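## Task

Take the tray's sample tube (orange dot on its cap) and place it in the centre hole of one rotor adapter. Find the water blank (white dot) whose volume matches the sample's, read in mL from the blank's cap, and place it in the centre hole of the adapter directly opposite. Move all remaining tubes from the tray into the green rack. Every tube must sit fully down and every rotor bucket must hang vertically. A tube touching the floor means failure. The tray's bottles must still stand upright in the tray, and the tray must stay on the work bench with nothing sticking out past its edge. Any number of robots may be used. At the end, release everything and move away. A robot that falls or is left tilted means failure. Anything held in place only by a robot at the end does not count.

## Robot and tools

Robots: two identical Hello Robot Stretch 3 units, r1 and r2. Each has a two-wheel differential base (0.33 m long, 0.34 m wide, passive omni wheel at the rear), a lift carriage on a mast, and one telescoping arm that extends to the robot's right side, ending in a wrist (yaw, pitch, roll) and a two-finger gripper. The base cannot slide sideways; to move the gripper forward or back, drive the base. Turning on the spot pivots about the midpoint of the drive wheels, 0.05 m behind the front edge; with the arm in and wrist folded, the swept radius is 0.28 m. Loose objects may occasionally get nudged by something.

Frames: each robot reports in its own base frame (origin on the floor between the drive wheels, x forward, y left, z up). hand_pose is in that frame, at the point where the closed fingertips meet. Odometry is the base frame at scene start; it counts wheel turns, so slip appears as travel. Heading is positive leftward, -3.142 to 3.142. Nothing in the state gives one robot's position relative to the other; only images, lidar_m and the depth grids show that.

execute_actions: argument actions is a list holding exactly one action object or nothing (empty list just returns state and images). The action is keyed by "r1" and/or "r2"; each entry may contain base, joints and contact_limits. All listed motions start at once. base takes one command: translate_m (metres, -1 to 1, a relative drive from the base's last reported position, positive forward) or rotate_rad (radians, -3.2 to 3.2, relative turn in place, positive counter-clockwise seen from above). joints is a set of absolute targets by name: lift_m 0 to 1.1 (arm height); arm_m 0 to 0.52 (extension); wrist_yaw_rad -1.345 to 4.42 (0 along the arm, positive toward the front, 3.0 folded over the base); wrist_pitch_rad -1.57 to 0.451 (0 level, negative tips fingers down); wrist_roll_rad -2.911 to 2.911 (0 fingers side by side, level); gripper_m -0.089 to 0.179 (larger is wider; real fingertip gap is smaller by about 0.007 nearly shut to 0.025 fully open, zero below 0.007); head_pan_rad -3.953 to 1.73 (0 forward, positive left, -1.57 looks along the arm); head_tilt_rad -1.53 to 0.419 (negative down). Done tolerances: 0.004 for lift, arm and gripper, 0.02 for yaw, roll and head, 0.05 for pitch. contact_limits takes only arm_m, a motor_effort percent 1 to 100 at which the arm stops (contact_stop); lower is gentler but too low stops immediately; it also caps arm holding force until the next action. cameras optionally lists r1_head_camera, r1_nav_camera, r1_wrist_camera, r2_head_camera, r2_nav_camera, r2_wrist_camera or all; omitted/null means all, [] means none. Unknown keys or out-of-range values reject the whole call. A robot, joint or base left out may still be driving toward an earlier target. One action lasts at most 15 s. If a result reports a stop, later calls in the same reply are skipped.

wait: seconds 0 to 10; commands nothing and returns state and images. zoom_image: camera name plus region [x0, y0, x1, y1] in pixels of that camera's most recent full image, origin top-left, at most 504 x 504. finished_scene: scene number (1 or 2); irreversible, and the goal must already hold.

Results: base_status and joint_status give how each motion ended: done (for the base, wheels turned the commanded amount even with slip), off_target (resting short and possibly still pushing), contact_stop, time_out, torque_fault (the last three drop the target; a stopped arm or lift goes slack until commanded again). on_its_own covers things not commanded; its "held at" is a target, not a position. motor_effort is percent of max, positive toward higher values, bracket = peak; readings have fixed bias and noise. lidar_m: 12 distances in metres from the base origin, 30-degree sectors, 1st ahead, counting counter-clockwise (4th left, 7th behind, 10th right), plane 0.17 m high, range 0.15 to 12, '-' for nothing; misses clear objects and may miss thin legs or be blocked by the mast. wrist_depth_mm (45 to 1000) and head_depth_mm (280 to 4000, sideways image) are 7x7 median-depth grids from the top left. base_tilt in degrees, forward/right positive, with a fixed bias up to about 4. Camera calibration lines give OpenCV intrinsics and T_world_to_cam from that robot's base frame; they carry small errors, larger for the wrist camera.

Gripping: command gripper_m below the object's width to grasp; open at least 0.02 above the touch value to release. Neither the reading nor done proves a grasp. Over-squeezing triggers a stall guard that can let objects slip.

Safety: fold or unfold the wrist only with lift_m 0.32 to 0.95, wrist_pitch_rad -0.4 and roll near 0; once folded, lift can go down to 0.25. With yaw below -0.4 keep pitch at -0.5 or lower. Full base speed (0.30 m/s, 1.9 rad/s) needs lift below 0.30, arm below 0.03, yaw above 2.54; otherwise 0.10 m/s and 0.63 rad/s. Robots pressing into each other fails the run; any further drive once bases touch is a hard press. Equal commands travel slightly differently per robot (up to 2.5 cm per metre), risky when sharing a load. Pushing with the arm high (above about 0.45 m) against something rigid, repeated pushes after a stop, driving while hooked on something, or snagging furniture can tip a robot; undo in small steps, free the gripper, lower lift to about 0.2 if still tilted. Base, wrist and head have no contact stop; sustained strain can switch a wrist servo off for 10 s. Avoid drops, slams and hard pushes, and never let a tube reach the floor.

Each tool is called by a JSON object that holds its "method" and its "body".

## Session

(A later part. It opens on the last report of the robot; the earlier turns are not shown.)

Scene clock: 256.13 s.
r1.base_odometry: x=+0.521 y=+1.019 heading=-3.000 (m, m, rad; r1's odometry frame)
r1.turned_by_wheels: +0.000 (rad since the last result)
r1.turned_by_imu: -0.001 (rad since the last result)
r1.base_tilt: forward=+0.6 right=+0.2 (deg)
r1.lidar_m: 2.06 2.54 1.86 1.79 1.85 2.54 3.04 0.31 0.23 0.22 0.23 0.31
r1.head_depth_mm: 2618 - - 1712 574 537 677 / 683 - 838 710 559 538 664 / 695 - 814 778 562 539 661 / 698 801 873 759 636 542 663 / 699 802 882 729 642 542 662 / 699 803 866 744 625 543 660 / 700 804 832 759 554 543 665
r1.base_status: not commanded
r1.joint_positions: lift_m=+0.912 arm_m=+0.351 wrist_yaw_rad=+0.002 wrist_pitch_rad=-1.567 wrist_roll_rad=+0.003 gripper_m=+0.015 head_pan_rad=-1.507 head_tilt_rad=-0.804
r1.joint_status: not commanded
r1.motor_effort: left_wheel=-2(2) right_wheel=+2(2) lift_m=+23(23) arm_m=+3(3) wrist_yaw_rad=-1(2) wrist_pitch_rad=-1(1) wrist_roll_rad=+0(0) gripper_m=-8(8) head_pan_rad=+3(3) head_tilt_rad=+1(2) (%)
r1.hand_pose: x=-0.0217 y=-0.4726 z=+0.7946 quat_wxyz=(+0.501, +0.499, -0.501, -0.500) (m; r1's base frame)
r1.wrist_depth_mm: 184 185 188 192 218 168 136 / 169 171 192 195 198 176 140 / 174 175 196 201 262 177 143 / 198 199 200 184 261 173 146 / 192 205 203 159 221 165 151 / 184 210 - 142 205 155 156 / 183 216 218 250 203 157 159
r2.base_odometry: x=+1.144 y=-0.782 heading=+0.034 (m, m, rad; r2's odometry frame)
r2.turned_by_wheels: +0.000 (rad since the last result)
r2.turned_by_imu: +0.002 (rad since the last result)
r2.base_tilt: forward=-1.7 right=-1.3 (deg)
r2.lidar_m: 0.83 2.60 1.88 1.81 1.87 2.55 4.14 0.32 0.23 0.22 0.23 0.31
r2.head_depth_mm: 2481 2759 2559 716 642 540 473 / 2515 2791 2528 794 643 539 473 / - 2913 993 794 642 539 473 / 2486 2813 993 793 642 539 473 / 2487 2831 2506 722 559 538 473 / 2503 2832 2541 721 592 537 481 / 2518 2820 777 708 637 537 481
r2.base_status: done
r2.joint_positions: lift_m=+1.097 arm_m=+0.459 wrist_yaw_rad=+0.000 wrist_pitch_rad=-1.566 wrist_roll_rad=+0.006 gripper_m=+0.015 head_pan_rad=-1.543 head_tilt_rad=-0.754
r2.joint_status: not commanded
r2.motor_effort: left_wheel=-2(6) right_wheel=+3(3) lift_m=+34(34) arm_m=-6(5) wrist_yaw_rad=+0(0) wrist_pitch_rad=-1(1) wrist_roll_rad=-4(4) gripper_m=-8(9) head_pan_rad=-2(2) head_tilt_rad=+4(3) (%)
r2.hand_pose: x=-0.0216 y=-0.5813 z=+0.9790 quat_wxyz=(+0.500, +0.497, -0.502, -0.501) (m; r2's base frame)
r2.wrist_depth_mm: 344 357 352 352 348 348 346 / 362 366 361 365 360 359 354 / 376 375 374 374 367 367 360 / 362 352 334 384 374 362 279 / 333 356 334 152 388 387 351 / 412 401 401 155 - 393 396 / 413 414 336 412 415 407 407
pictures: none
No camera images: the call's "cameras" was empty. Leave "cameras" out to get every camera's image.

{"method": "execute_actions", "body": {"actions": [{"r1":{"joints":{"gripper_m":0.065}},"r2":{"base":{"translate_m":-0.291},"joints":{"arm_m":0.39}}}], "cameras": ["r2_wrist_camera"]}}

{"method": "execute_actions", "body": {"actions": [{"r1":{"joints":{"lift_m":1.1}},"r2":{"joints":{"arm_m":0.464}}}], "cameras": ["r1_head_camera"]}}

{"method": "execute_actions", "body": {"actions": [{"r1":{"base":{"translate_m":0.15},"joints":{"arm_m":0.2,"wrist_roll_rad":1.57}},"r2":{"joints":{"lift_m":1.055}}}], "cameras": ["r2_wrist_camera","r2_head_camera"]}}

Scene clock: 265.53 s.
r1.base_odometry: x=+0.521 y=+1.019 heading=-3.000 (m, m, rad; r1's odometry frame)
r1.turned_by_wheels: +0.000 (rad since the last result)
r1.turned_by_imu: -0.001 (rad since the last result)
r1.base_tilt: forward=+0.6 right=+0.2 (deg)
r1.lidar_m: 2.06 2.54 1.86 1.79 1.85 2.54 3.05 0.31 0.23 0.22 0.23 0.31
r1.head_depth_mm: 2625 - - 1707 574 537 676 / 683 - 836 713 559 538 662 / 696 - 815 783 560 540 661 / 698 803 881 760 636 541 663 / 698 802 879 728 642 542 663 / 697 804 863 747 624 543 662 / 701 807 834 758 554 544 666
r1.base_status: not commanded
r1.joint_positions: lift_m=+0.912 arm_m=+0.351 wrist_yaw_rad=+0.002 wrist_pitch_rad=-1.567 wrist_roll_rad=+0.003 gripper_m=+0.065 head_pan_rad=-1.507 head_tilt_rad=-0.804
r1.joint_status: all done
r1.motor_effort: left_wheel=-2(2) right_wheel=+2(2) lift_m=+24(23) arm_m=+3(3) wrist_yaw_rad=-1(1) wrist_pitch_rad=-1(1) wrist_roll_rad=+0(0) gripper_m=+1(79) head_pan_rad=+3(3) head_tilt_rad=+1(1) (%)
r1.hand_pose: x=-0.0217 y=-0.4726 z=+0.7946 quat_wxyz=(+0.501, +0.499, -0.501, -0.500) (m; r1's base frame)
r1.wrist_depth_mm: 184 186 188 191 218 169 136 / 170 172 193 196 198 176 140 / 173 175 197 200 267 178 143 / 198 198 200 187 263 174 147 / 192 205 205 161 223 165 151 / 182 208 186 185 - 156 155 / 184 216 219 243 200 156 159
r2.base_odometry: x=+0.853 y=-0.792 heading=+0.034 (m, m, rad; r2's odometry frame)
r2.turned_by_wheels: +0.000 (rad since the last result)
r2.turned_by_imu: +0.003 (rad since the last result)
r2.base_tilt: forward=-1.7 right=-1.4 (deg)
r2.lidar_m: 0.85 2.58 1.88 1.81 1.87 2.54 3.85 0.31 0.23 0.22 0.23 0.32
r2.head_depth_mm: 2459 2774 2560 823 642 539 474 / 2533 2776 2544 794 643 540 473 / - - 2538 759 643 539 472 / 2469 2861 2689 725 643 538 473 / 2507 2842 2520 765 642 538 483 / 2494 2839 2560 790 641 538 481 / 2520 2829 2543 789 641 537 482
r2.base_status: done
r2.joint_positions: lift_m=+1.097 arm_m=+0.390 wrist_yaw_rad=+0.000 wrist_pitch_rad=-1.566 wrist_roll_rad=+0.006 gripper_m=+0.015 head_pan_rad=-1.543 head_tilt_rad=-0.754
r2.joint_status: all done
r2.motor_effort: left_wheel=-2(6) right_wheel=+2(3) lift_m=+34(34) arm_m=-6(4) wrist_yaw_rad=+0(1) wrist_pitch_rad=-1(1) wrist_roll_rad=-4(4) gripper_m=-8(8) head_pan_rad=-2(2) head_tilt_rad=+2(3) (%)
r2.hand_pose: x=-0.0216 y=-0.5123 z=+0.9790 quat_wxyz=(+0.500, +0.497, -0.502, -0.501) (m; r2's base frame)
r2.wrist_depth_mm: 360 357 353 353 353 350 - / 367 366 361 357 359 359 - / 379 372 319 364 365 368 - / 393 382 381 379 381 376 - / 401 396 394 152 387 389 - / 412 410 405 154 - 398 - / 425 424 411 411 413 408 -
pictures: r2_wrist_camera
camera_calibration (this result's frames):
r2_wrist_camera: T_world_to_cam=[[-0.998763, 0.0333445, -0.0368997, 0.037396], [0.0262699, 0.983702, 0.177879, 0.364602], [0.0422296, 0.17669, -0.98336, 1.22403], [0, 0, 0, 1]] pos_world=[-0.0239186, -0.57618, 1.14019]
Images, in order (width x height): r2_wrist_camera 644x364.

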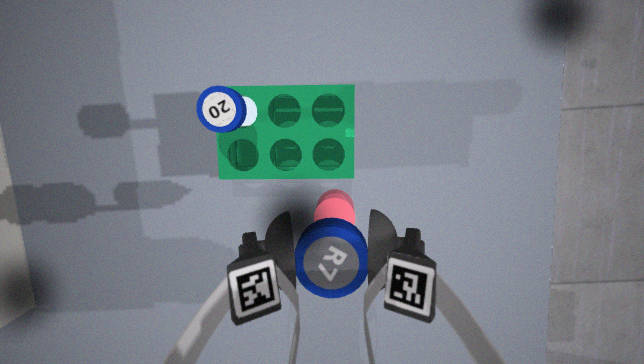

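Scene clock: 268.07 s.
r1.base_odometry: x=+0.521 y=+1.019 heading=-3.000 (m, m, rad; r1's odometry frame)
r1.turned_by_wheels: +0.000 (rad since the last result)
r1.turned_by_imu: +0.000 (rad since the last result)
r1.base_tilt: forward=+0.5 right=+0.2 (deg)
r1.lidar_m: 2.06 2.54 1.86 1.79 1.85 2.54 3.05 0.31 0.23 0.22 0.23 0.31
r1.head_depth_mm: 2679 2915 2313 1784 574 536 677 / 692 792 835 711 559 539 663 / - 835 866 780 561 541 662 / 691 817 877 761 636 542 663 / 701 805 882 733 641 543 664 / 698 805 861 744 626 542 663 / 701 806 832 764 556 543 664
r1.base_status: not commanded
r1.joint_positions: lift_m=+1.100 arm_m=+0.351 wrist_yaw_rad=+0.002 wrist_pitch_rad=-1.567 wrist_roll_rad=+0.003 gripper_m=+0.065 head_pan_rad=-1.507 head_tilt_rad=-0.804
r1.joint_status: all done
r1.motor_effort: left_wheel=-2(2) right_wheel=+2(2) lift_m=+34(36) arm_m=+3(4) wrist_yaw_rad=-2(1) wrist_pitch_rad=-1(1) wrist_roll_rad=+0(0) gripper_m=+1(2) head_pan_rad=+3(3) head_tilt_rad=+0(1) (%)
r1.hand_pose: x=-0.0217 y=-0.4726 z=+0.9822 quat_wxyz=(+0.501, +0.499, -0.501, -0.500) (m; r1's base frame)
r1.wrist_depth_mm: 341 360 358 379 316 - - / 356 358 370 379 327 - - / 375 382 362 384 335 - - / 382 383 388 368 338 - - / 363 372 401 442 344 - - / 333 382 406 368 - - - / 346 347 350 360 366 - -
r2.base_odometry: x=+0.853 y=-0.792 heading=+0.034 (m, m, rad; r2's odometry frame)
r2.turned_by_wheels: +0.000 (rad since the last result)
r2.turned_by_imu: +0.001 (rad since the last result)
r2.base_tilt: forward=-1.6 right=-1.4 (deg)
r2.lidar_m: 0.85 2.59 1.88 1.81 1.87 2.55 3.84 0.31 0.23 0.22 0.23 0.32
r2.head_depth_mm: 2465 2762 2555 824 645 539 472 / 2487 2768 2538 794 642 538 474 / - 2916 997 793 643 538 473 / 2481 2824 2540 727 643 540 473 / 2495 2831 2535 766 642 539 483 / 2512 2853 2521 791 640 538 482 / 2496 2842 2552 791 641 538 481
r2.base_status: not commanded
r2.joint_positions: lift_m=+1.097 arm_m=+0.464 wrist_yaw_rad=+0.000 wrist_pitch_rad=-1.566 wrist_roll_rad=+0.006 gripper_m=+0.015 head_pan_rad=-1.543 head_tilt_rad=-0.754
r2.joint_status: all done
r2.motor_effort: left_wheel=-2(2) right_wheel=+1(2) lift_m=+34(34) arm_m=+4(5) wrist_yaw_rad=+0(0) wrist_pitch_rad=-1(1) wrist_roll_rad=-4(4) gripper_m=-9(9) head_pan_rad=-2(1) head_tilt_rad=+3(1) (%)
r2.hand_pose: x=-0.0216 y=-0.5856 z=+0.9790 quat_wxyz=(+0.500, +0.497, -0.502, -0.501) (m; r2's base frame)
r2.wrist_depth_mm: 362 357 353 355 351 346 - / 371 364 366 360 356 357 - / 375 377 377 374 368 367 - / 392 391 358 355 373 377 - / 394 401 395 152 387 386 - / 408 414 406 154 - 396 - / 421 419 423 408 412 406 -
pictures: r1_head_camera (sideways: a quarter turn clockwise sets it upright)
camera_calibration (this result's frames):
r1_head_camera: T_world_to_cam=[[-0.0393429, 0.723618, -0.689078, 0.919857], [0.999082, 0.0401976, -0.0148299, 0.00612961], [0.0169681, -0.689029, -0.724535, 0.902663], [0, 0, 0, 1]] pos_world=[0.0147494, -0.0439108, 1.28796]
Images, in order (width x height): r1_head_camera 896x504.

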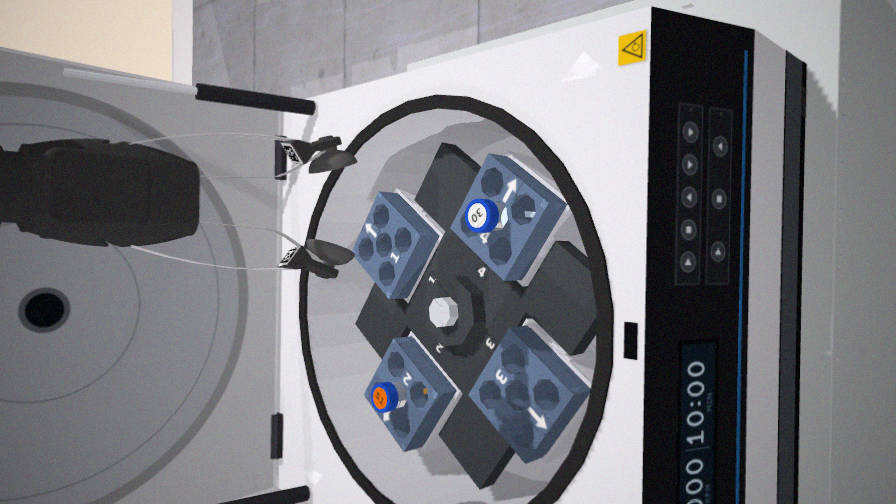

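Scene clock: 271.23 s.
r1.base_odometry: x=+0.372 y=+0.998 heading=-3.000 (m, m, rad; r1's odometry frame)
r1.turned_by_wheels: +0.000 (rad since the last result)
r1.turned_by_imu: -0.001 (rad since the last result)
r1.base_tilt: forward=+0.6 right=+0.3 (deg)
r1.lidar_m: 1.92 2.54 1.86 1.79 1.85 2.54 3.19 0.31 0.23 0.22 0.23 0.31
r1.head_depth_mm: 712 - 836 783 557 535 666 / 720 823 870 758 649 536 664 / - - 887 724 634 537 665 / 685 - 876 744 610 540 664 / 699 801 849 775 561 540 659 / 713 859 2074 684 558 543 663 / 2692 2881 2258 1684 603 561 687
r1.base_status: done
r1.joint_positions: lift_m=+1.100 arm_m=+0.200 wrist_yaw_rad=+0.002 wrist_pitch_rad=-1.567 wrist_roll_rad=+1.563 gripper_m=+0.065 head_pan_rad=-1.507 head_tilt_rad=-0.804
r1.joint_status: all done
r1.motor_effort: left_wheel=-2(3) right_wheel=+2(8) lift_m=+34(34) arm_m=-4(4) wrist_yaw_rad=-1(0) wrist_pitch_rad=-1(1) wrist_roll_rad=+3(3) gripper_m=+1(1) head_pan_rad=+3(3) head_tilt_rad=+2(3) (%)
r1.hand_pose: x=-0.0216 y=-0.3219 z=+0.9821 quat_wxyz=(+0.004, +0.003, -0.708, -0.706) (m; r1's base frame)
r1.wrist_depth_mm: 359 343 371 309 - - - / 367 362 373 320 - - - / 370 374 386 361 - - - / 380 383 391 366 - - - / 364 396 418 343 - - - / 390 414 350 347 - - - / 359 375 353 360 - - -
r2.base_odometry: x=+0.853 y=-0.792 heading=+0.034 (m, m, rad; r2's odometry frame)
r2.turned_by_wheels: +0.000 (rad since the last result)
r2.turned_by_imu: +0.001 (rad since the last result)
r2.base_tilt: forward=-1.7 right=-1.4 (deg)
r2.lidar_m: 0.85 2.58 1.87 1.80 1.87 2.54 3.84 0.31 0.23 0.22 0.23 0.32
r2.head_depth_mm: 2493 2783 2564 823 643 539 473 / 2482 2785 2551 795 641 540 473 / - 2855 2552 769 642 538 473 / 2488 2822 2647 726 642 539 473 / 2497 2840 2557 765 641 538 483 / 2511 2849 2548 791 641 538 483 / 2495 2832 2543 790 641 537 481
r2.base_status: not commanded
r2.joint_positions: lift_m=+1.055 arm_m=+0.464 wrist_yaw_rad=+0.000 wrist_pitch_rad=-1.566 wrist_roll_rad=+0.006 gripper_m=+0.015 head_pan_rad=-1.543 head_tilt_rad=-0.754
r2.joint_status: all done
r2.motor_effort: left_wheel=-2(2) right_wheel=+2(2) lift_m=+19(31) arm_m=+4(4) wrist_yaw_rad=+1(0) wrist_pitch_rad=-1(1) wrist_roll_rad=-4(4) gripper_m=-8(9) head_pan_rad=-1(2) head_tilt_rad=+1(1) (%)
r2.hand_pose: x=-0.0216 y=-0.5856 z=+0.9377 quat_wxyz=(+0.500, +0.497, -0.502, -0.501) (m; r2's base frame)
r2.wrist_depth_mm: 322 318 318 315 312 310 - / 331 327 323 322 324 319 - / 337 336 337 330 331 325 - / 346 344 312 336 338 333 - / 359 356 257 152 346 344 - / 369 361 359 154 - 354 - / 378 375 375 369 368 365 -
pictures: r2_head_camera (sideways: a quarter turn clockwise sets it upright), r2_wrist_camera
camera_calibration (this result's frames):
r2_head_camera: T_world_to_cam=[[-0.0208053, 0.649222, -0.760314, 1.00541], [0.999251, 0.0383153, 0.00537328, -0.0107496], [0.0326201, -0.759633, -0.649533, 0.800474], [0, 0, 0, 1]] pos_world=[0.00554781, -0.0442529, 1.28442]
r2_wrist_camera: T_world_to_cam=[[-0.998763, 0.0333447, -0.0368996, 0.0383195], [0.02627, 0.983701, 0.17788, 0.444052], [0.0422296, 0.176691, -0.98336, 1.19645], [0, 0, 0, 1]] pos_world=[-0.0239186, -0.649494, 1.09896]
Images, in order (width x height): r2_head_camera 896x504, r2_wrist_camera 644x364.

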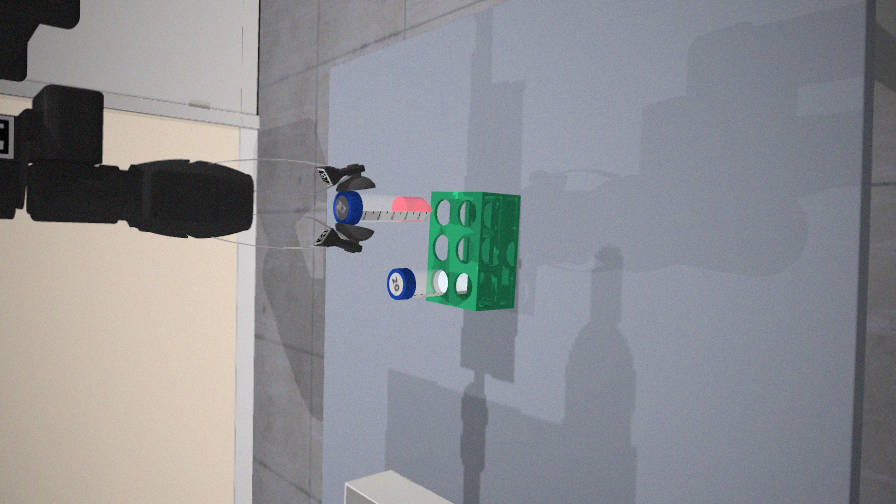

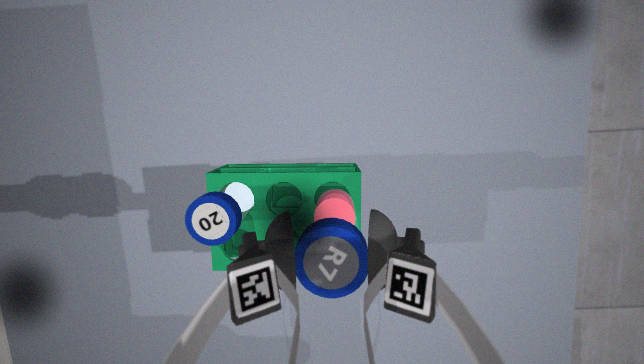

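{"method": "execute_actions", "body": {"actions": [{"r1":{"base":{"translate_m":0.15}},"r2":{"base":{"translate_m":0.004},"joints":{"arm_m":0.459}}}], "cameras": []}}

{"method": "execute_actions", "body": {"actions": [{"r1":{"base":{"translate_m":0.946},"joints":{"arm_m":0.491}},"r2":{"joints":{"lift_m":0.99}}}], "cameras": ["r1_wrist_camera","r2_wrist_camera","r2_head_camera"]}}

Scene clock: 282.30 s.
r1.base_odometry: x=+0.224 y=+0.977 heading=-3.000 (m, m, rad; r1's odometry frame)
r1.turned_by_wheels: +0.000 (rad since the last result)
r1.turned_by_imu: -0.001 (rad since the last result)
r1.base_tilt: forward=+0.6 right=+0.3 (deg)
r1.lidar_m: 1.76 2.54 1.86 1.79 1.86 2.54 3.35 0.31 0.23 0.22 0.23 0.40
r1.head_depth_mm: 712 - 866 733 632 535 664 / 718 824 874 745 559 536 664 / - - 833 751 554 538 665 / 695 - 835 670 558 540 662 / 2725 2896 2263 1063 864 733 688 / 2715 2895 2266 1719 1482 1250 828 / 2686 2885 922 1675 1483 1302 1075
r1.base_status: done
r1.joint_positions: lift_m=+1.100 arm_m=+0.200 wrist_yaw_rad=+0.002 wrist_pitch_rad=-1.567 wrist_roll_rad=+1.563 gripper_m=+0.065 head_pan_rad=-1.507 head_tilt_rad=-0.804
r1.joint_status: not commanded
r1.motor_effort: left_wheel=-2(3) right_wheel=+2(7) lift_m=+34(34) arm_m=-4(4) wrist_yaw_rad=-1(2) wrist_pitch_rad=-1(1) wrist_roll_rad=+3(2) gripper_m=+1(0) head_pan_rad=+3(3) head_tilt_rad=+2(1) (%)
r1.hand_pose: x=-0.0216 y=-0.3219 z=+0.9821 quat_wxyz=(+0.004, +0.003, -0.708, -0.706) (m; r1's base frame)
r1.wrist_depth_mm: 355 351 363 310 - - - / 358 366 366 319 - - - / 351 375 407 324 - - - / 386 420 329 335 - - - / 334 337 337 341 - - - / - 967 - - - - - / 789 - - - - - -
r2.base_odometry: x=+0.857 y=-0.792 heading=+0.034 (m, m, rad; r2's odometry frame)
r2.turned_by_wheels: +0.000 (rad since the last result)
r2.turned_by_imu: +0.001 (rad since the last result)
r2.base_tilt: forward=-1.7 right=-1.3 (deg)
r2.lidar_m: 0.85 2.59 1.87 1.80 1.87 2.54 3.85 0.31 0.23 0.22 0.23 0.32
r2.head_depth_mm: 2489 2798 2521 794 644 538 474 / 2503 2783 2545 794 642 540 474 / - 2876 2523 768 642 539 474 / 2477 2812 2530 728 642 540 473 / 2489 2830 2538 793 641 539 483 / 2504 2861 2548 790 641 539 482 / 2519 2855 2533 790 640 537 482
r2.base_status: done
r2.joint_positions: lift_m=+1.055 arm_m=+0.459 wrist_yaw_rad=+0.000 wrist_pitch_rad=-1.566 wrist_roll_rad=+0.006 gripper_m=+0.015 head_pan_rad=-1.543 head_tilt_rad=-0.754
r2.joint_status: all done
r2.motor_effort: left_wheel=-2(2) right_wheel=+2(7) lift_m=+19(19) arm_m=-6(9) wrist_yaw_rad=-1(0) wrist_pitch_rad=-1(1) wrist_roll_rad=-4(4) gripper_m=-8(8) head_pan_rad=-1(1) head_tilt_rad=+1(2) (%)
r2.hand_pose: x=-0.0216 y=-0.5813 z=+0.9377 quat_wxyz=(+0.500, +0.497, -0.502, -0.501) (m; r2's base frame)
r2.wrist_depth_mm: 321 317 317 317 313 313 310 / 329 326 325 325 321 319 - / 335 336 333 330 330 325 - / 345 348 291 282 342 340 - / 356 351 288 152 346 345 - / 366 363 362 154 - 351 - / 374 372 373 369 371 361 -
pictures: none
No camera images: the call's "cameras" was empty. Leave "cameras" out to get every camera's image.

Scene clock: 293.17 s.
r1.base_odometry: x=-0.713 y=+0.843 heading=-3.000 (m, m, rad; r1's odometry frame)
r1.turned_by_wheels: +0.000 (rad since the last result)
r1.turned_by_imu: -0.003 (rad since the last result)
r1.base_tilt: forward=+0.5 right=+0.2 (deg)
r1.lidar_m: 4.51 2.52 1.86 1.79 1.86 2.54 0.86 0.65 0.93 0.90 0.93 0.83
r1.head_depth_mm: 2643 2921 919 741 614 527 1125 / 2754 2923 915 735 612 528 1120 / 2781 2911 869 714 599 526 1147 / 2694 2918 848 561 601 527 1146 / 2656 2870 861 712 597 528 1146 / 2677 2937 772 717 597 527 1142 / 2701 2911 917 695 598 525 1151
r1.base_status: done
r1.joint_positions: lift_m=+1.100 arm_m=+0.491 wrist_yaw_rad=+0.002 wrist_pitch_rad=-1.567 wrist_roll_rad=+1.564 gripper_m=+0.065 head_pan_rad=-1.507 head_tilt_rad=-0.804
r1.joint_status: all done
r1.motor_effort: left_wheel=-1(4) right_wheel=+2(8) lift_m=+34(34) arm_m=+3(4) wrist_yaw_rad=-1(1) wrist_pitch_rad=-1(1) wrist_roll_rad=+2(2) gripper_m=+1(0) head_pan_rad=+3(4) head_tilt_rad=+2(1) (%)
r1.hand_pose: x=-0.0216 y=-0.6123 z=+0.9821 quat_wxyz=(+0.003, +0.003, -0.708, -0.706) (m; r1's base frame)
r1.wrist_depth_mm: 339 345 346 353 354 358 361 / 350 351 355 358 364 364 373 / 358 360 364 369 372 376 381 / 368 366 372 327 362 315 390 / 367 371 378 323 389 242 403 / 381 381 389 357 - 388 412 / 395 394 398 344 414 414 433
r2.base_odometry: x=+0.857 y=-0.792 heading=+0.034 (m, m, rad; r2's odometry frame)
r2.turned_by_wheels: +0.000 (rad since the last result)
r2.turned_by_imu: +0.002 (rad since the last result)
r2.base_tilt: forward=-1.7 right=-1.2 (deg)
r2.lidar_m: 0.85 2.58 1.88 1.81 1.87 2.54 3.85 0.31 0.23 0.22 0.23 0.32
r2.head_depth_mm: 2376 - 2559 796 643 539 473 / 2350 2808 2550 795 643 539 474 / 2398 - 992 756 642 539 472 / 2493 2794 1771 726 643 539 472 / 2512 2834 2537 767 642 538 482 / 2514 2845 2546 790 641 538 482 / 2496 2834 2530 790 640 537 482
r2.base_status: not commanded
r2.joint_positions: lift_m=+0.990 arm_m=+0.459 wrist_yaw_rad=+0.000 wrist_pitch_rad=-1.566 wrist_roll_rad=+0.006 gripper_m=+0.015 head_pan_rad=-1.543 head_tilt_rad=-0.754
r2.joint_status: all done
r2.motor_effort: left_wheel=-2(2) right_wheel=+3(2) lift_m=+19(22) arm_m=-6(6) wrist_yaw_rad=+0(0) wrist_pitch_rad=-1(1) wrist_roll_rad=-4(4) gripper_m=-8(9) head_pan_rad=-2(1) head_tilt_rad=+2(2) (%)
r2.hand_pose: x=-0.0216 y=-0.5813 z=+0.8727 quat_wxyz=(+0.500, +0.497, -0.502, -0.501) (m; r2's base frame)
r2.wrist_depth_mm: 258 255 255 252 254 250 249 / 266 263 262 262 257 257 254 / 270 271 268 265 267 263 261 / 279 276 227 220 273 270 270 / 286 281 222 153 280 276 275 / 295 294 229 155 - 285 285 / 302 302 302 300 299 294 294
pictures: r1_wrist_camera, r2_head_camera (sideways: a quarter turn clockwise sets it upright), r2_wrist_camera
camera_calibration (this result's frames):
r1_wrist_camera: T_world_to_cam=[[-0.00526326, 0.999331, 0.036188, 0.565548], [0.990842, 0.000329055, 0.135023, -0.0712063], [0.134921, 0.0365673, -0.990181, 1.15881], [0, 0, 0, 1]] pos_world=[-0.0828164, -0.607521, 1.13658]
r2_head_camera: T_world_to_cam=[[-0.0208052, 0.649222, -0.760314, 1.0054], [0.999251, 0.0383151, 0.00537328, -0.0107496], [0.03262, -0.759633, -0.649533, 0.800474], [0, 0, 0, 1]] pos_world=[0.0055478, -0.0442529, 1.28442]
r2_wrist_camera: T_world_to_cam=[[-0.998762, 0.0333458, -0.0368996, 0.0357781], [0.0262711, 0.983701, 0.17788, 0.451366], [0.0422298, 0.176691, -0.98336, 1.13177], [0, 0, 0, 1]] pos_world=[-0.0239186, -0.645177, 1.03397]
Images, in order (width x height): r1_wrist_camera 644x364, r2_head_camera 896x504, r2_wrist_camera 644x364.

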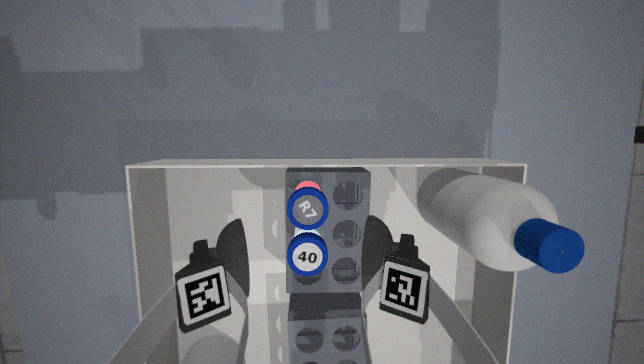

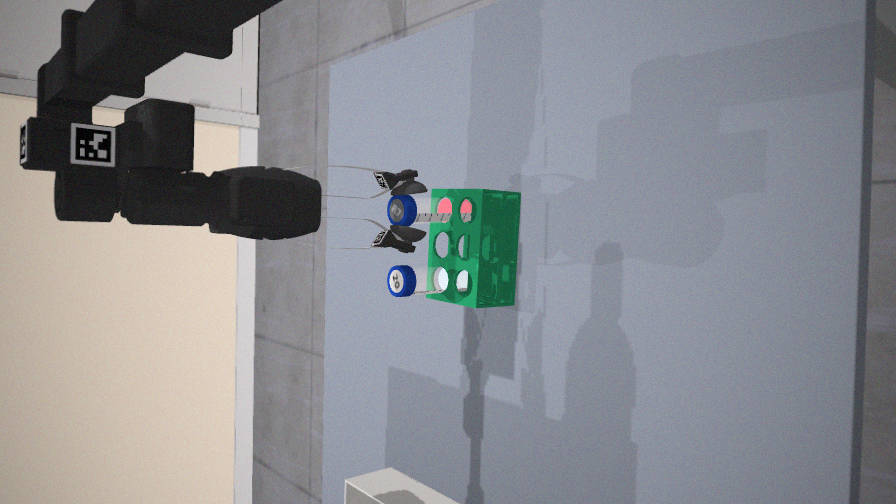

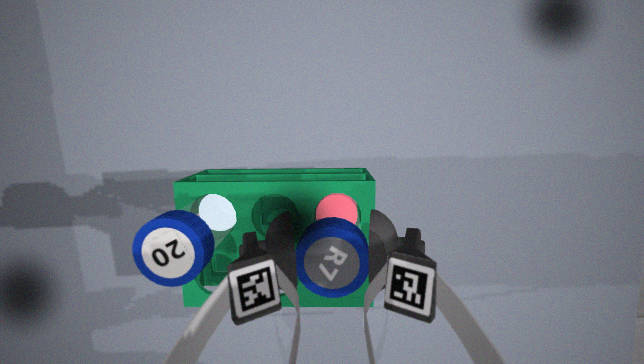

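{"method": "execute_actions", "body": {"actions": [{"r2":{"joints":{"gripper_m":0.065}},"r1":{"joints":{"lift_m":1.03}}}], "cameras": ["r1_wrist_camera","r2_wrist_camera"]}}

{"method": "execute_actions", "body": {"actions": [{"r2":{"joints":{"lift_m":1.097}},"r1":{"joints":{"lift_m":0.988}}}], "cameras": ["r1_wrist_camera","r2_wrist_camera"]}}

Scene clock: 314.37 s.
r1.base_odometry: x=-0.713 y=+0.843 heading=-3.000 (m, m, rad; r1's odometry frame)
r1.turned_by_wheels: +0.000 (rad since the last result)
r1.turned_by_imu: -0.001 (rad since the last result)
r1.base_tilt: forward=+0.5 right=+0.3 (deg)
r1.lidar_m: 4.48 2.53 1.86 1.79 1.86 2.55 0.86 0.65 0.94 0.90 0.93 0.83
r1.head_depth_mm: 2712 2881 918 735 614 529 1128 / 2718 2940 917 734 615 528 1124 / - 2871 883 715 599 529 1149 / 2647 2912 849 561 599 526 1140 / 2677 2912 864 715 599 526 1143 / 2658 2834 775 718 598 526 1145 / 2652 2891 911 695 598 527 1137
r1.base_status: not commanded
r1.joint_positions: lift_m=+1.030 arm_m=+0.491 wrist_yaw_rad=+0.002 wrist_pitch_rad=-1.567 wrist_roll_rad=+1.564 gripper_m=+0.065 head_pan_rad=-1.507 head_tilt_rad=-0.804
r1.joint_status: all done
r1.motor_effort: left_wheel=-2(2) right_wheel=+1(2) lift_m=+23(29) arm_m=+3(4) wrist_yaw_rad=-1(1) wrist_pitch_rad=-1(1) wrist_roll_rad=+2(2) gripper_m=-1(1) head_pan_rad=+2(3) head_tilt_rad=+1(1) (%)
r1.hand_pose: x=-0.0216 y=-0.6123 z=+0.9126 quat_wxyz=(+0.003, +0.003, -0.708, -0.706) (m; r1's base frame)
r1.wrist_depth_mm: 277 279 283 286 287 290 294 / 283 287 289 291 295 298 302 / 291 292 295 299 303 305 310 / 294 296 300 247 308 252 316 / 302 302 307 186 313 209 172 / 309 286 320 202 - 315 170 / 320 285 324 278 332 316 342
r2.base_odometry: x=+0.857 y=-0.792 heading=+0.034 (m, m, rad; r2's odometry frame)
r2.turned_by_wheels: +0.000 (rad since the last result)
r2.turned_by_imu: +0.001 (rad since the last result)
r2.base_tilt: forward=-1.7 right=-1.2 (deg)
r2.lidar_m: 0.85 2.59 1.88 1.81 1.86 2.54 3.85 0.31 0.23 0.22 0.23 0.32
r2.head_depth_mm: 2366 - 2552 795 643 539 473 / 2374 2860 2542 794 643 539 473 / 2399 - 994 743 644 539 473 / 2497 2850 993 727 641 539 472 / 2494 2821 2538 767 641 539 482 / 2497 2824 2544 791 640 538 482 / 2486 2854 2524 790 641 536 481
r2.base_status: not commanded
r2.joint_positions: lift_m=+0.990 arm_m=+0.459 wrist_yaw_rad=+0.000 wrist_pitch_rad=-1.566 wrist_roll_rad=+0.006 gripper_m=+0.065 head_pan_rad=-1.543 head_tilt_rad=-0.754
r2.joint_status: all done
r2.motor_effort: left_wheel=-2(2) right_wheel=+2(2) lift_m=+19(19) arm_m=-6(6) wrist_yaw_rad=+1(1) wrist_pitch_rad=-1(1) wrist_roll_rad=-4(4) gripper_m=+0(80) head_pan_rad=-1(1) head_tilt_rad=+2(2) (%)
r2.hand_pose: x=-0.0216 y=-0.5813 z=+0.8727 quat_wxyz=(+0.500, +0.497, -0.502, -0.501) (m; r2's base frame)
r2.wrist_depth_mm: 257 257 256 255 256 250 251 / 264 262 261 260 259 260 254 / 272 270 268 268 266 263 262 / 280 277 228 225 271 271 268 / 288 281 221 158 277 279 275 / 298 296 - 227 288 285 285 / 304 304 299 301 297 292 294
pictures: r1_wrist_camera, r2_wrist_camera
camera_calibration (this result's frames):
r1_wrist_camera: T_world_to_cam=[[-0.0052635, 0.999331, 0.0361879, 0.568067], [0.990842, 0.000329305, 0.135023, -0.0618158], [0.134921, 0.0365672, -0.990181, 1.08994], [0, 0, 0, 1]] pos_world=[-0.0828164, -0.607523, 1.06703]
r2_wrist_camera: T_world_to_cam=[[-0.998763, 0.0333445, -0.0368996, 0.0357772], [0.0262698, 0.983701, 0.177881, 0.451366], [0.0422296, 0.176691, -0.98336, 1.13177], [0, 0, 0, 1]] pos_world=[-0.0239186, -0.645176, 1.03397]
Images, in order (width x height): r1_wrist_camera 644x364, r2_wrist_camera 644x364.

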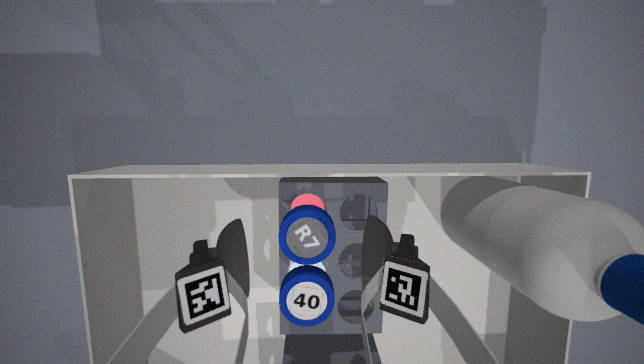

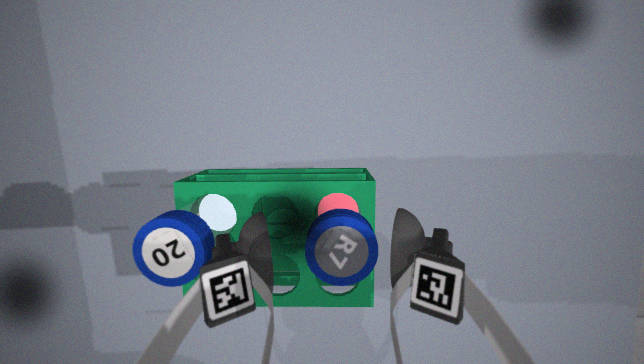

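Scene clock: 316.17 s.
r1.base_odometry: x=-0.713 y=+0.843 heading=-3.000 (m, m, rad; r1's odometry frame)
r1.turned_by_wheels: +0.000 (rad since the last result)
r1.turned_by_imu: +0.000 (rad since the last result)
r1.base_tilt: forward=+0.6 right=+0.2 (deg)
r1.lidar_m: 4.49 2.52 1.86 1.79 1.86 2.54 0.86 0.65 0.93 0.90 0.93 0.83
r1.head_depth_mm: - 2887 915 735 612 527 1132 / 2722 2837 913 735 614 528 1125 / - 2812 902 716 597 526 1150 / 2687 2848 849 560 600 528 1148 / 2632 2882 863 713 598 526 1143 / 2682 2891 772 717 599 526 1142 / 2694 2905 914 700 598 527 1144
r1.base_status: not commanded
r1.joint_positions: lift_m=+0.988 arm_m=+0.491 wrist_yaw_rad=+0.002 wrist_pitch_rad=-1.567 wrist_roll_rad=+1.564 gripper_m=+0.065 head_pan_rad=-1.507 head_tilt_rad=-0.804
r1.joint_status: all done
r1.motor_effort: left_wheel=-2(1) right_wheel=+2(2) lift_m=+23(25) arm_m=+3(4) wrist_yaw_rad=-1(1) wrist_pitch_rad=-1(1) wrist_roll_rad=+2(2) gripper_m=+0(1) head_pan_rad=+3(3) head_tilt_rad=+1(1) (%)
r1.hand_pose: x=-0.0216 y=-0.6123 z=+0.8706 quat_wxyz=(+0.003, +0.003, -0.708, -0.706) (m; r1's base frame)
r1.wrist_depth_mm: 238 240 242 245 248 251 254 / 243 246 249 250 254 257 260 / 249 252 255 258 260 265 268 / 222 254 260 204 242 239 219 / 211 262 266 203 268 209 157 / 211 265 273 146 - 280 143 / 222 272 279 150 285 290 149
r2.base_odometry: x=+0.857 y=-0.792 heading=+0.034 (m, m, rad; r2's odometry frame)
r2.turned_by_wheels: +0.000 (rad since the last result)
r2.turned_by_imu: +0.000 (rad since the last result)
r2.base_tilt: forward=-1.7 right=-1.3 (deg)
r2.lidar_m: 0.85 2.58 1.88 1.81 1.87 2.55 3.85 0.31 0.23 0.23 0.23 0.32
r2.head_depth_mm: 2451 2762 2527 795 643 539 474 / 2506 2745 2556 794 642 539 473 / - 2846 2545 769 645 540 473 / 2492 2849 1765 736 642 538 473 / 2491 2833 2528 766 640 539 483 / 2498 2845 2526 790 642 539 482 / 2501 2853 2547 792 641 536 481
r2.base_status: not commanded
r2.joint_positions: lift_m=+1.097 arm_m=+0.459 wrist_yaw_rad=+0.000 wrist_pitch_rad=-1.566 wrist_roll_rad=+0.006 gripper_m=+0.065 head_pan_rad=-1.543 head_tilt_rad=-0.754
r2.joint_status: all done
r2.motor_effort: left_wheel=-2(2) right_wheel=+1(2) lift_m=+33(37) arm_m=-5(6) wrist_yaw_rad=-1(0) wrist_pitch_rad=-1(1) wrist_roll_rad=-4(4) gripper_m=+0(0) head_pan_rad=-2(1) head_tilt_rad=+2(1) (%)
r2.hand_pose: x=-0.0216 y=-0.5813 z=+0.9790 quat_wxyz=(+0.500, +0.497, -0.502, -0.501) (m; r2's base frame)
r2.wrist_depth_mm: 357 356 355 357 349 347 - / 368 364 362 362 359 358 - / 376 379 371 371 369 362 - / 392 389 327 322 380 373 - / 400 399 387 362 387 386 - / 407 408 - 403 401 400 - / 419 421 415 417 411 410 -
pictures: r1_wrist_camera, r2_wrist_camera
camera_calibration (this result's frames):
r1_wrist_camera: T_world_to_cam=[[-0.00526336, 0.999331, 0.0361879, 0.569587], [0.990842, 0.000329171, 0.135023, -0.0561451], [0.134921, 0.0365672, -0.990181, 1.04836], [0, 0, 0, 1]] pos_world=[-0.0828164, -0.607523, 1.02503]
r2_wrist_camera: T_world_to_cam=[[-0.998763, 0.0333441, -0.0368996, 0.039697], [0.0262694, 0.983701, 0.17788, 0.432468], [0.0422295, 0.176691, -0.98336, 1.23624], [0, 0, 0, 1]] pos_world=[-0.0239186, -0.645175, 1.14021]
Images, in order (width x height): r1_wrist_camera 644x364, r2_wrist_camera 644x364.

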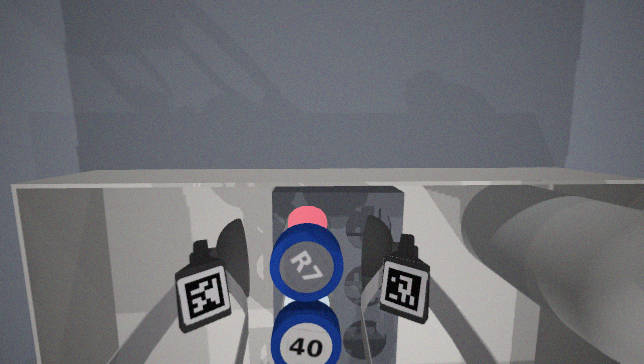

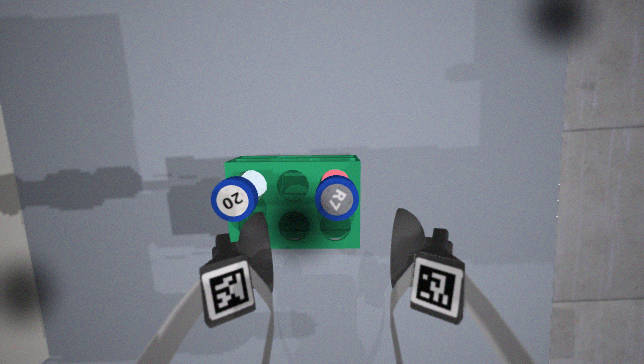

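{"method": "execute_actions", "body": {"actions": [{"r2":{"joints":{"arm_m":0.12}},"r1":{"joints":{"gripper_m":0.015}}}], "cameras": []}}

{"method": "execute_actions", "body": {"actions": [{"r2":{"base":{"translate_m":0.604}},"r1":{"joints":{"lift_m":1.1}}}], "cameras": []}}

{"method": "execute_actions", "body": {"actions": [{"r1":{"joints":{"arm_m":0.442}}}], "cameras": ["r1_wrist_camera","r1_head_camera","r2_head_camera"]}}

Scene clock: 328.37 s.
r1.base_odometry: x=-0.713 y=+0.843 heading=-3.000 (m, m, rad; r1's odometry frame)
r1.turned_by_wheels: +0.000 (rad since the last result)
r1.turned_by_imu: -0.001 (rad since the last result)
r1.base_tilt: forward=+0.6 right=+0.3 (deg)
r1.lidar_m: 4.49 2.52 1.87 1.80 1.86 2.54 0.86 0.65 0.93 0.90 0.93 0.83
r1.head_depth_mm: - 2906 921 739 616 528 1125 / 2679 2845 915 735 614 528 1131 / - 2755 882 715 598 527 1142 / 2650 2864 847 561 600 527 1146 / 2703 2869 868 711 598 527 1147 / 2714 2870 769 718 599 525 1139 / 2661 2907 912 695 599 525 1144
r1.base_status: not commanded
r1.joint_positions: lift_m=+0.988 arm_m=+0.491 wrist_yaw_rad=+0.002 wrist_pitch_rad=-1.567 wrist_roll_rad=+1.564 gripper_m=+0.015 head_pan_rad=-1.507 head_tilt_rad=-0.804
r1.joint_status: all done
r1.motor_effort: left_wheel=-1(1) right_wheel=+2(2) lift_m=+23(23) arm_m=+3(4) wrist_yaw_rad=-1(1) wrist_pitch_rad=-1(1) wrist_roll_rad=+2(2) gripper_m=-9(83) head_pan_rad=+2(3) head_tilt_rad=+1(2) (%)
r1.hand_pose: x=-0.0216 y=-0.6123 z=+0.8706 quat_wxyz=(+0.003, +0.003, -0.708, -0.706) (m; r1's base frame)
r1.wrist_depth_mm: 238 240 244 246 248 249 254 / 244 246 248 250 254 258 260 / 249 252 256 258 262 262 267 / 223 255 257 203 240 240 220 / 210 263 264 176 270 209 157 / 210 269 - 143 276 281 143 / 222 272 280 150 284 289 150
r2.base_odometry: x=+0.857 y=-0.792 heading=+0.034 (m, m, rad; r2's odometry frame)
r2.turned_by_wheels: +0.000 (rad since the last result)
r2.turned_by_imu: +0.001 (rad since the last result)
r2.base_tilt: forward=-1.6 right=-1.3 (deg)
r2.lidar_m: 0.85 2.59 1.88 1.80 1.87 2.54 3.84 0.31 0.23 0.23 0.23 0.32
r2.head_depth_mm: - 2906 2537 794 642 540 473 / - - - 758 662 540 474 / - - - - 643 540 473 / 2505 2826 2538 724 660 539 473 / 2513 2800 2546 766 643 538 483 / 2516 2842 2549 791 641 538 482 / 2502 2852 2535 788 640 538 482
r2.base_status: not commanded
r2.joint_positions: lift_m=+1.097 arm_m=+0.120 wrist_yaw_rad=+0.000 wrist_pitch_rad=-1.566 wrist_roll_rad=+0.005 gripper_m=+0.065 head_pan_rad=-1.543 head_tilt_rad=-0.754
r2.joint_status: all done
r2.motor_effort: left_wheel=-2(2) right_wheel=+2(3) lift_m=+34(33) arm_m=-6(4) wrist_yaw_rad=-1(1) wrist_pitch_rad=-1(1) wrist_roll_rad=-3(4) gripper_m=+0(0) head_pan_rad=-2(2) head_tilt_rad=+1(2) (%)
r2.hand_pose: x=-0.0216 y=-0.2423 z=+0.9790 quat_wxyz=(+0.500, +0.498, -0.502, -0.500) (m; r2's base frame)
r2.wrist_depth_mm: 359 358 360 357 349 353 - / 371 368 364 364 358 356 - / 381 379 376 375 370 370 - / 391 391 383 385 377 373 - / 403 395 390 392 - - - / - - - - - - - / - - - - - - -
pictures: none
No camera images: the call's "cameras" was empty. Leave "cameras" out to get every camera's image.

Scene clock: 335.57 s.
r1.base_odometry: x=-0.713 y=+0.843 heading=-3.000 (m, m, rad; r1's odometry frame)
r1.turned_by_wheels: +0.000 (rad since the last result)
r1.turned_by_imu: -0.001 (rad since the last result)
r1.base_tilt: forward=+0.5 right=+0.3 (deg)
r1.lidar_m: 4.50 2.52 1.86 1.80 1.86 2.53 0.86 0.65 0.94 0.90 0.93 0.83
r1.head_depth_mm: 2666 2900 913 740 614 527 1130 / 2749 2937 916 735 613 526 1128 / 2731 2917 879 718 598 527 1147 / 2526 2771 847 560 600 526 1149 / 2638 2895 865 712 599 526 1143 / 2675 2903 771 716 599 526 1153 / 2686 2891 911 699 598 527 1148
r1.base_status: not commanded
r1.joint_positions: lift_m=+1.100 arm_m=+0.491 wrist_yaw_rad=+0.002 wrist_pitch_rad=-1.567 wrist_roll_rad=+1.564 gripper_m=+0.015 head_pan_rad=-1.507 head_tilt_rad=-0.804
r1.joint_status: all done
r1.motor_effort: left_wheel=-1(2) right_wheel=+2(2) lift_m=+34(39) arm_m=+4(3) wrist_yaw_rad=-1(1) wrist_pitch_rad=-1(1) wrist_roll_rad=+2(2) gripper_m=-8(7) head_pan_rad=+3(3) head_tilt_rad=+2(2) (%)
r1.hand_pose: x=-0.0216 y=-0.6123 z=+0.9821 quat_wxyz=(+0.003, +0.003, -0.708, -0.706) (m; r1's base frame)
r1.wrist_depth_mm: 342 344 344 352 353 358 367 / 348 354 357 360 365 370 370 / 354 358 363 365 370 376 382 / 363 367 370 335 366 313 394 / 371 373 376 181 387 241 403 / 383 382 - 142 399 392 416 / 393 391 398 342 411 418 423
r2.base_odometry: x=+1.460 y=-0.772 heading=+0.034 (m, m, rad; r2's odometry frame)
r2.turned_by_wheels: +0.000 (rad since the last result)
r2.turned_by_imu: -0.001 (rad since the last result)
r2.base_tilt: forward=-1.7 right=-1.3 (deg)
r2.lidar_m: 1.08 2.60 1.88 1.81 1.87 2.55 0.85 0.32 0.23 0.22 0.23 0.31
r2.head_depth_mm: - 2933 2545 730 556 540 473 / - - - 715 658 540 473 / - - - - 639 538 473 / 416 472 1323 727 657 539 473 / 2415 2830 2538 792 642 538 472 / 2477 2832 2536 794 641 538 472 / 2501 2794 2532 791 640 537 472
r2.base_status: done
r2.joint_positions: lift_m=+1.097 arm_m=+0.120 wrist_yaw_rad=+0.000 wrist_pitch_rad=-1.566 wrist_roll_rad=+0.005 gripper_m=+0.065 head_pan_rad=-1.543 head_tilt_rad=-0.754
r2.joint_status: not commanded
r2.motor_effort: left_wheel=-1(3) right_wheel=+2(5) lift_m=+33(34) arm_m=-6(6) wrist_yaw_rad=+0(1) wrist_pitch_rad=-1(1) wrist_roll_rad=-3(3) gripper_m=+1(0) head_pan_rad=-2(2) head_tilt_rad=+1(0) (%)
r2.hand_pose: x=-0.0216 y=-0.2423 z=+0.9790 quat_wxyz=(+0.500, +0.498, -0.502, -0.500) (m; r2's base frame)
r2.wrist_depth_mm: 359 359 355 348 346 316 343 / 368 363 364 360 367 358 356 / 377 381 374 376 371 371 363 / 390 387 387 384 382 371 377 / 399 397 395 393 384 - - / - - - - - - - / - - - - - - -
pictures: none
No camera images: the call's "cameras" was empty. Leave "cameras" out to get every camera's image.

Scene clock: 337.03 s.
r1.base_odometry: x=-0.713 y=+0.843 heading=-3.000 (m, m, rad; r1's odometry frame)
r1.turned_by_wheels: +0.000 (rad since the last result)
r1.turned_by_imu: +0.000 (rad since the last result)
r1.base_tilt: forward=+0.5 right=+0.3 (deg)
r1.lidar_m: 4.50 2.52 1.86 1.79 1.86 2.54 0.86 0.65 0.93 0.90 0.93 0.83
r1.head_depth_mm: 2640 2924 913 735 613 529 1128 / 2704 2897 912 739 613 528 1127 / 2724 2909 855 714 600 527 1148 / 2560 2756 841 560 599 526 1142 / 2686 2901 865 712 598 525 1147 / 2661 2920 771 716 599 525 1143 / 2699 2886 914 698 599 527 1143
r1.base_status: not commanded
r1.joint_positions: lift_m=+1.100 arm_m=+0.442 wrist_yaw_rad=+0.002 wrist_pitch_rad=-1.567 wrist_roll_rad=+1.564 gripper_m=+0.015 head_pan_rad=-1.507 head_tilt_rad=-0.804
r1.joint_status: all done
r1.motor_effort: left_wheel=-1(1) right_wheel=+2(2) lift_m=+34(34) arm_m=-4(4) wrist_yaw_rad=-1(1) wrist_pitch_rad=-1(1) wrist_roll_rad=+2(2) gripper_m=-7(8) head_pan_rad=+3(3) head_tilt_rad=+1(0) (%)
r1.hand_pose: x=-0.0216 y=-0.5639 z=+0.9821 quat_wxyz=(+0.003, +0.003, -0.708, -0.706) (m; r1's base frame)
r1.wrist_depth_mm: 343 348 346 348 357 359 365 / 350 350 356 359 361 368 371 / 355 364 362 365 370 375 385 / 365 365 367 349 343 386 - / 374 372 375 181 250 390 - / 380 385 - 143 391 405 - / 395 366 394 403 411 420 -
r2.base_odometry: x=+1.460 y=-0.772 heading=+0.034 (m, m, rad; r2's odometry frame)
r2.turned_by_wheels: +0.000 (rad since the last result)
r2.turned_by_imu: +0.000 (rad since the last result)
r2.base_tilt: forward=-1.7 right=-1.4 (deg)
r2.lidar_m: 1.08 2.60 1.89 1.81 1.87 2.55 0.86 0.31 0.23 0.22 0.23 0.31
r2.head_depth_mm: - 2901 2545 730 556 539 474 / - - - 713 658 539 473 / - - - - 639 539 472 / 463 1175 1298 727 658 539 473 / 2450 2792 2539 794 642 538 473 / 2493 2854 2541 792 641 539 473 / 2504 2847 2541 792 641 538 473
r2.base_status: not commanded
r2.joint_positions: lift_m=+1.097 arm_m=+0.120 wrist_yaw_rad=+0.000 wrist_pitch_rad=-1.566 wrist_roll_rad=+0.005 gripper_m=+0.065 head_pan_rad=-1.543 head_tilt_rad=-0.754
r2.joint_status: not commanded
r2.motor_effort: left_wheel=-1(1) right_wheel=+2(2) lift_m=+34(34) arm_m=-6(6) wrist_yaw_rad=+0(0) wrist_pitch_rad=-1(1) wrist_roll_rad=-3(3) gripper_m=+1(1) head_pan_rad=-2(1) head_tilt_rad=+3(2) (%)
r2.hand_pose: x=-0.0216 y=-0.2423 z=+0.9790 quat_wxyz=(+0.500, +0.498, -0.502, -0.500) (m; r2's base frame)
r2.wrist_depth_mm: 360 358 355 353 349 317 345 / 366 366 364 363 359 365 359 / 380 376 378 374 375 366 365 / 390 390 382 383 379 380 376 / 401 399 399 388 386 - - / - - - - - - - / - - - - - - -
pictures: r1_head_camera (sideways: a quarter turn clockwise sets it upright), r1_wrist_camera, r2_head_camera (sideways: a quarter turn clockwise sets it upright)
camera_calibration (this result's frames):
r1_head_camera: T_world_to_cam=[[-0.0393693, 0.723579, -0.689117, 0.919909], [0.99908, 0.0402366, -0.0148287, 0.00612795], [0.016998, -0.689067, -0.724498, 0.902615], [0, 0, 0, 1]] pos_world=[0.0147511, -0.0439112, 1.28796]
r1_wrist_camera: T_world_to_cam=[[-0.00526278, 0.999331, 0.036188, 0.517143], [0.990842, 0.000328579, 0.135023, -0.0712205], [0.134921, 0.0365672, -0.990181, 1.15702], [0, 0, 0, 1]] pos_world=[-0.0828164, -0.559083, 1.13656]
r2_head_camera: T_world_to_cam=[[-0.0207858, 0.649103, -0.760417, 1.00554], [0.999252, 0.0382912, 0.00537162, -0.0107475], [0.032604, -0.759737, -0.649413, 0.800318], [0, 0, 0, 1]] pos_world=[0.00554678, -0.0442556, 1.28442]
Images, in order (width x height): r1_head_camera 896x504, r1_wrist_camera 644x364, r2_head_camera 896x504.

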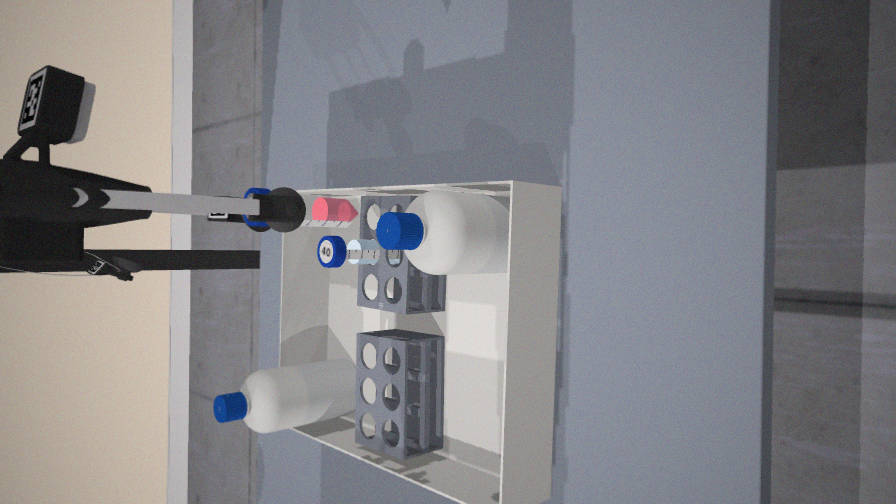

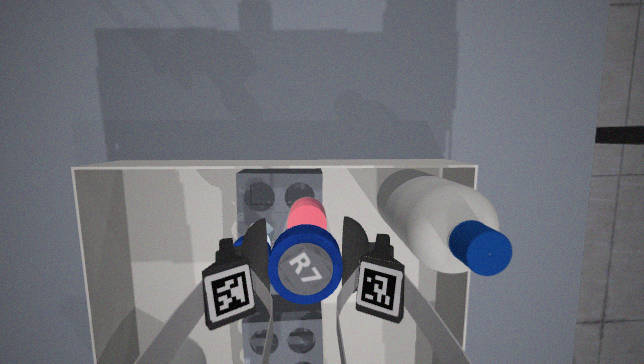

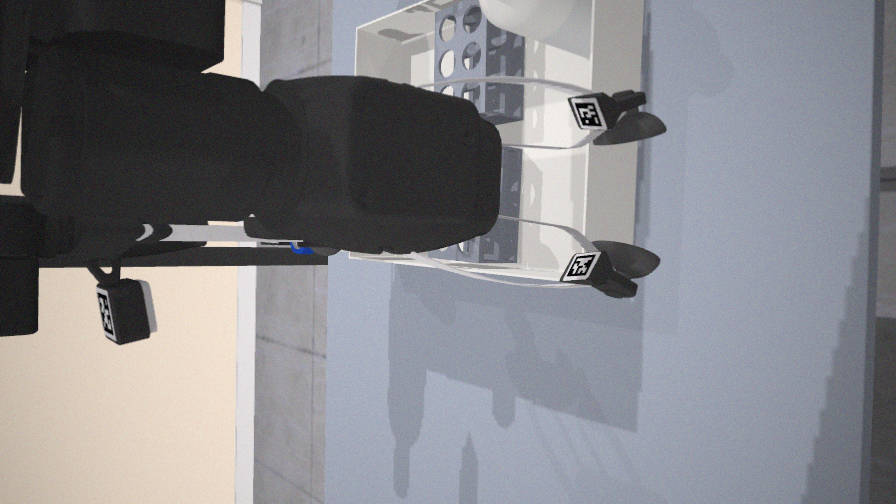

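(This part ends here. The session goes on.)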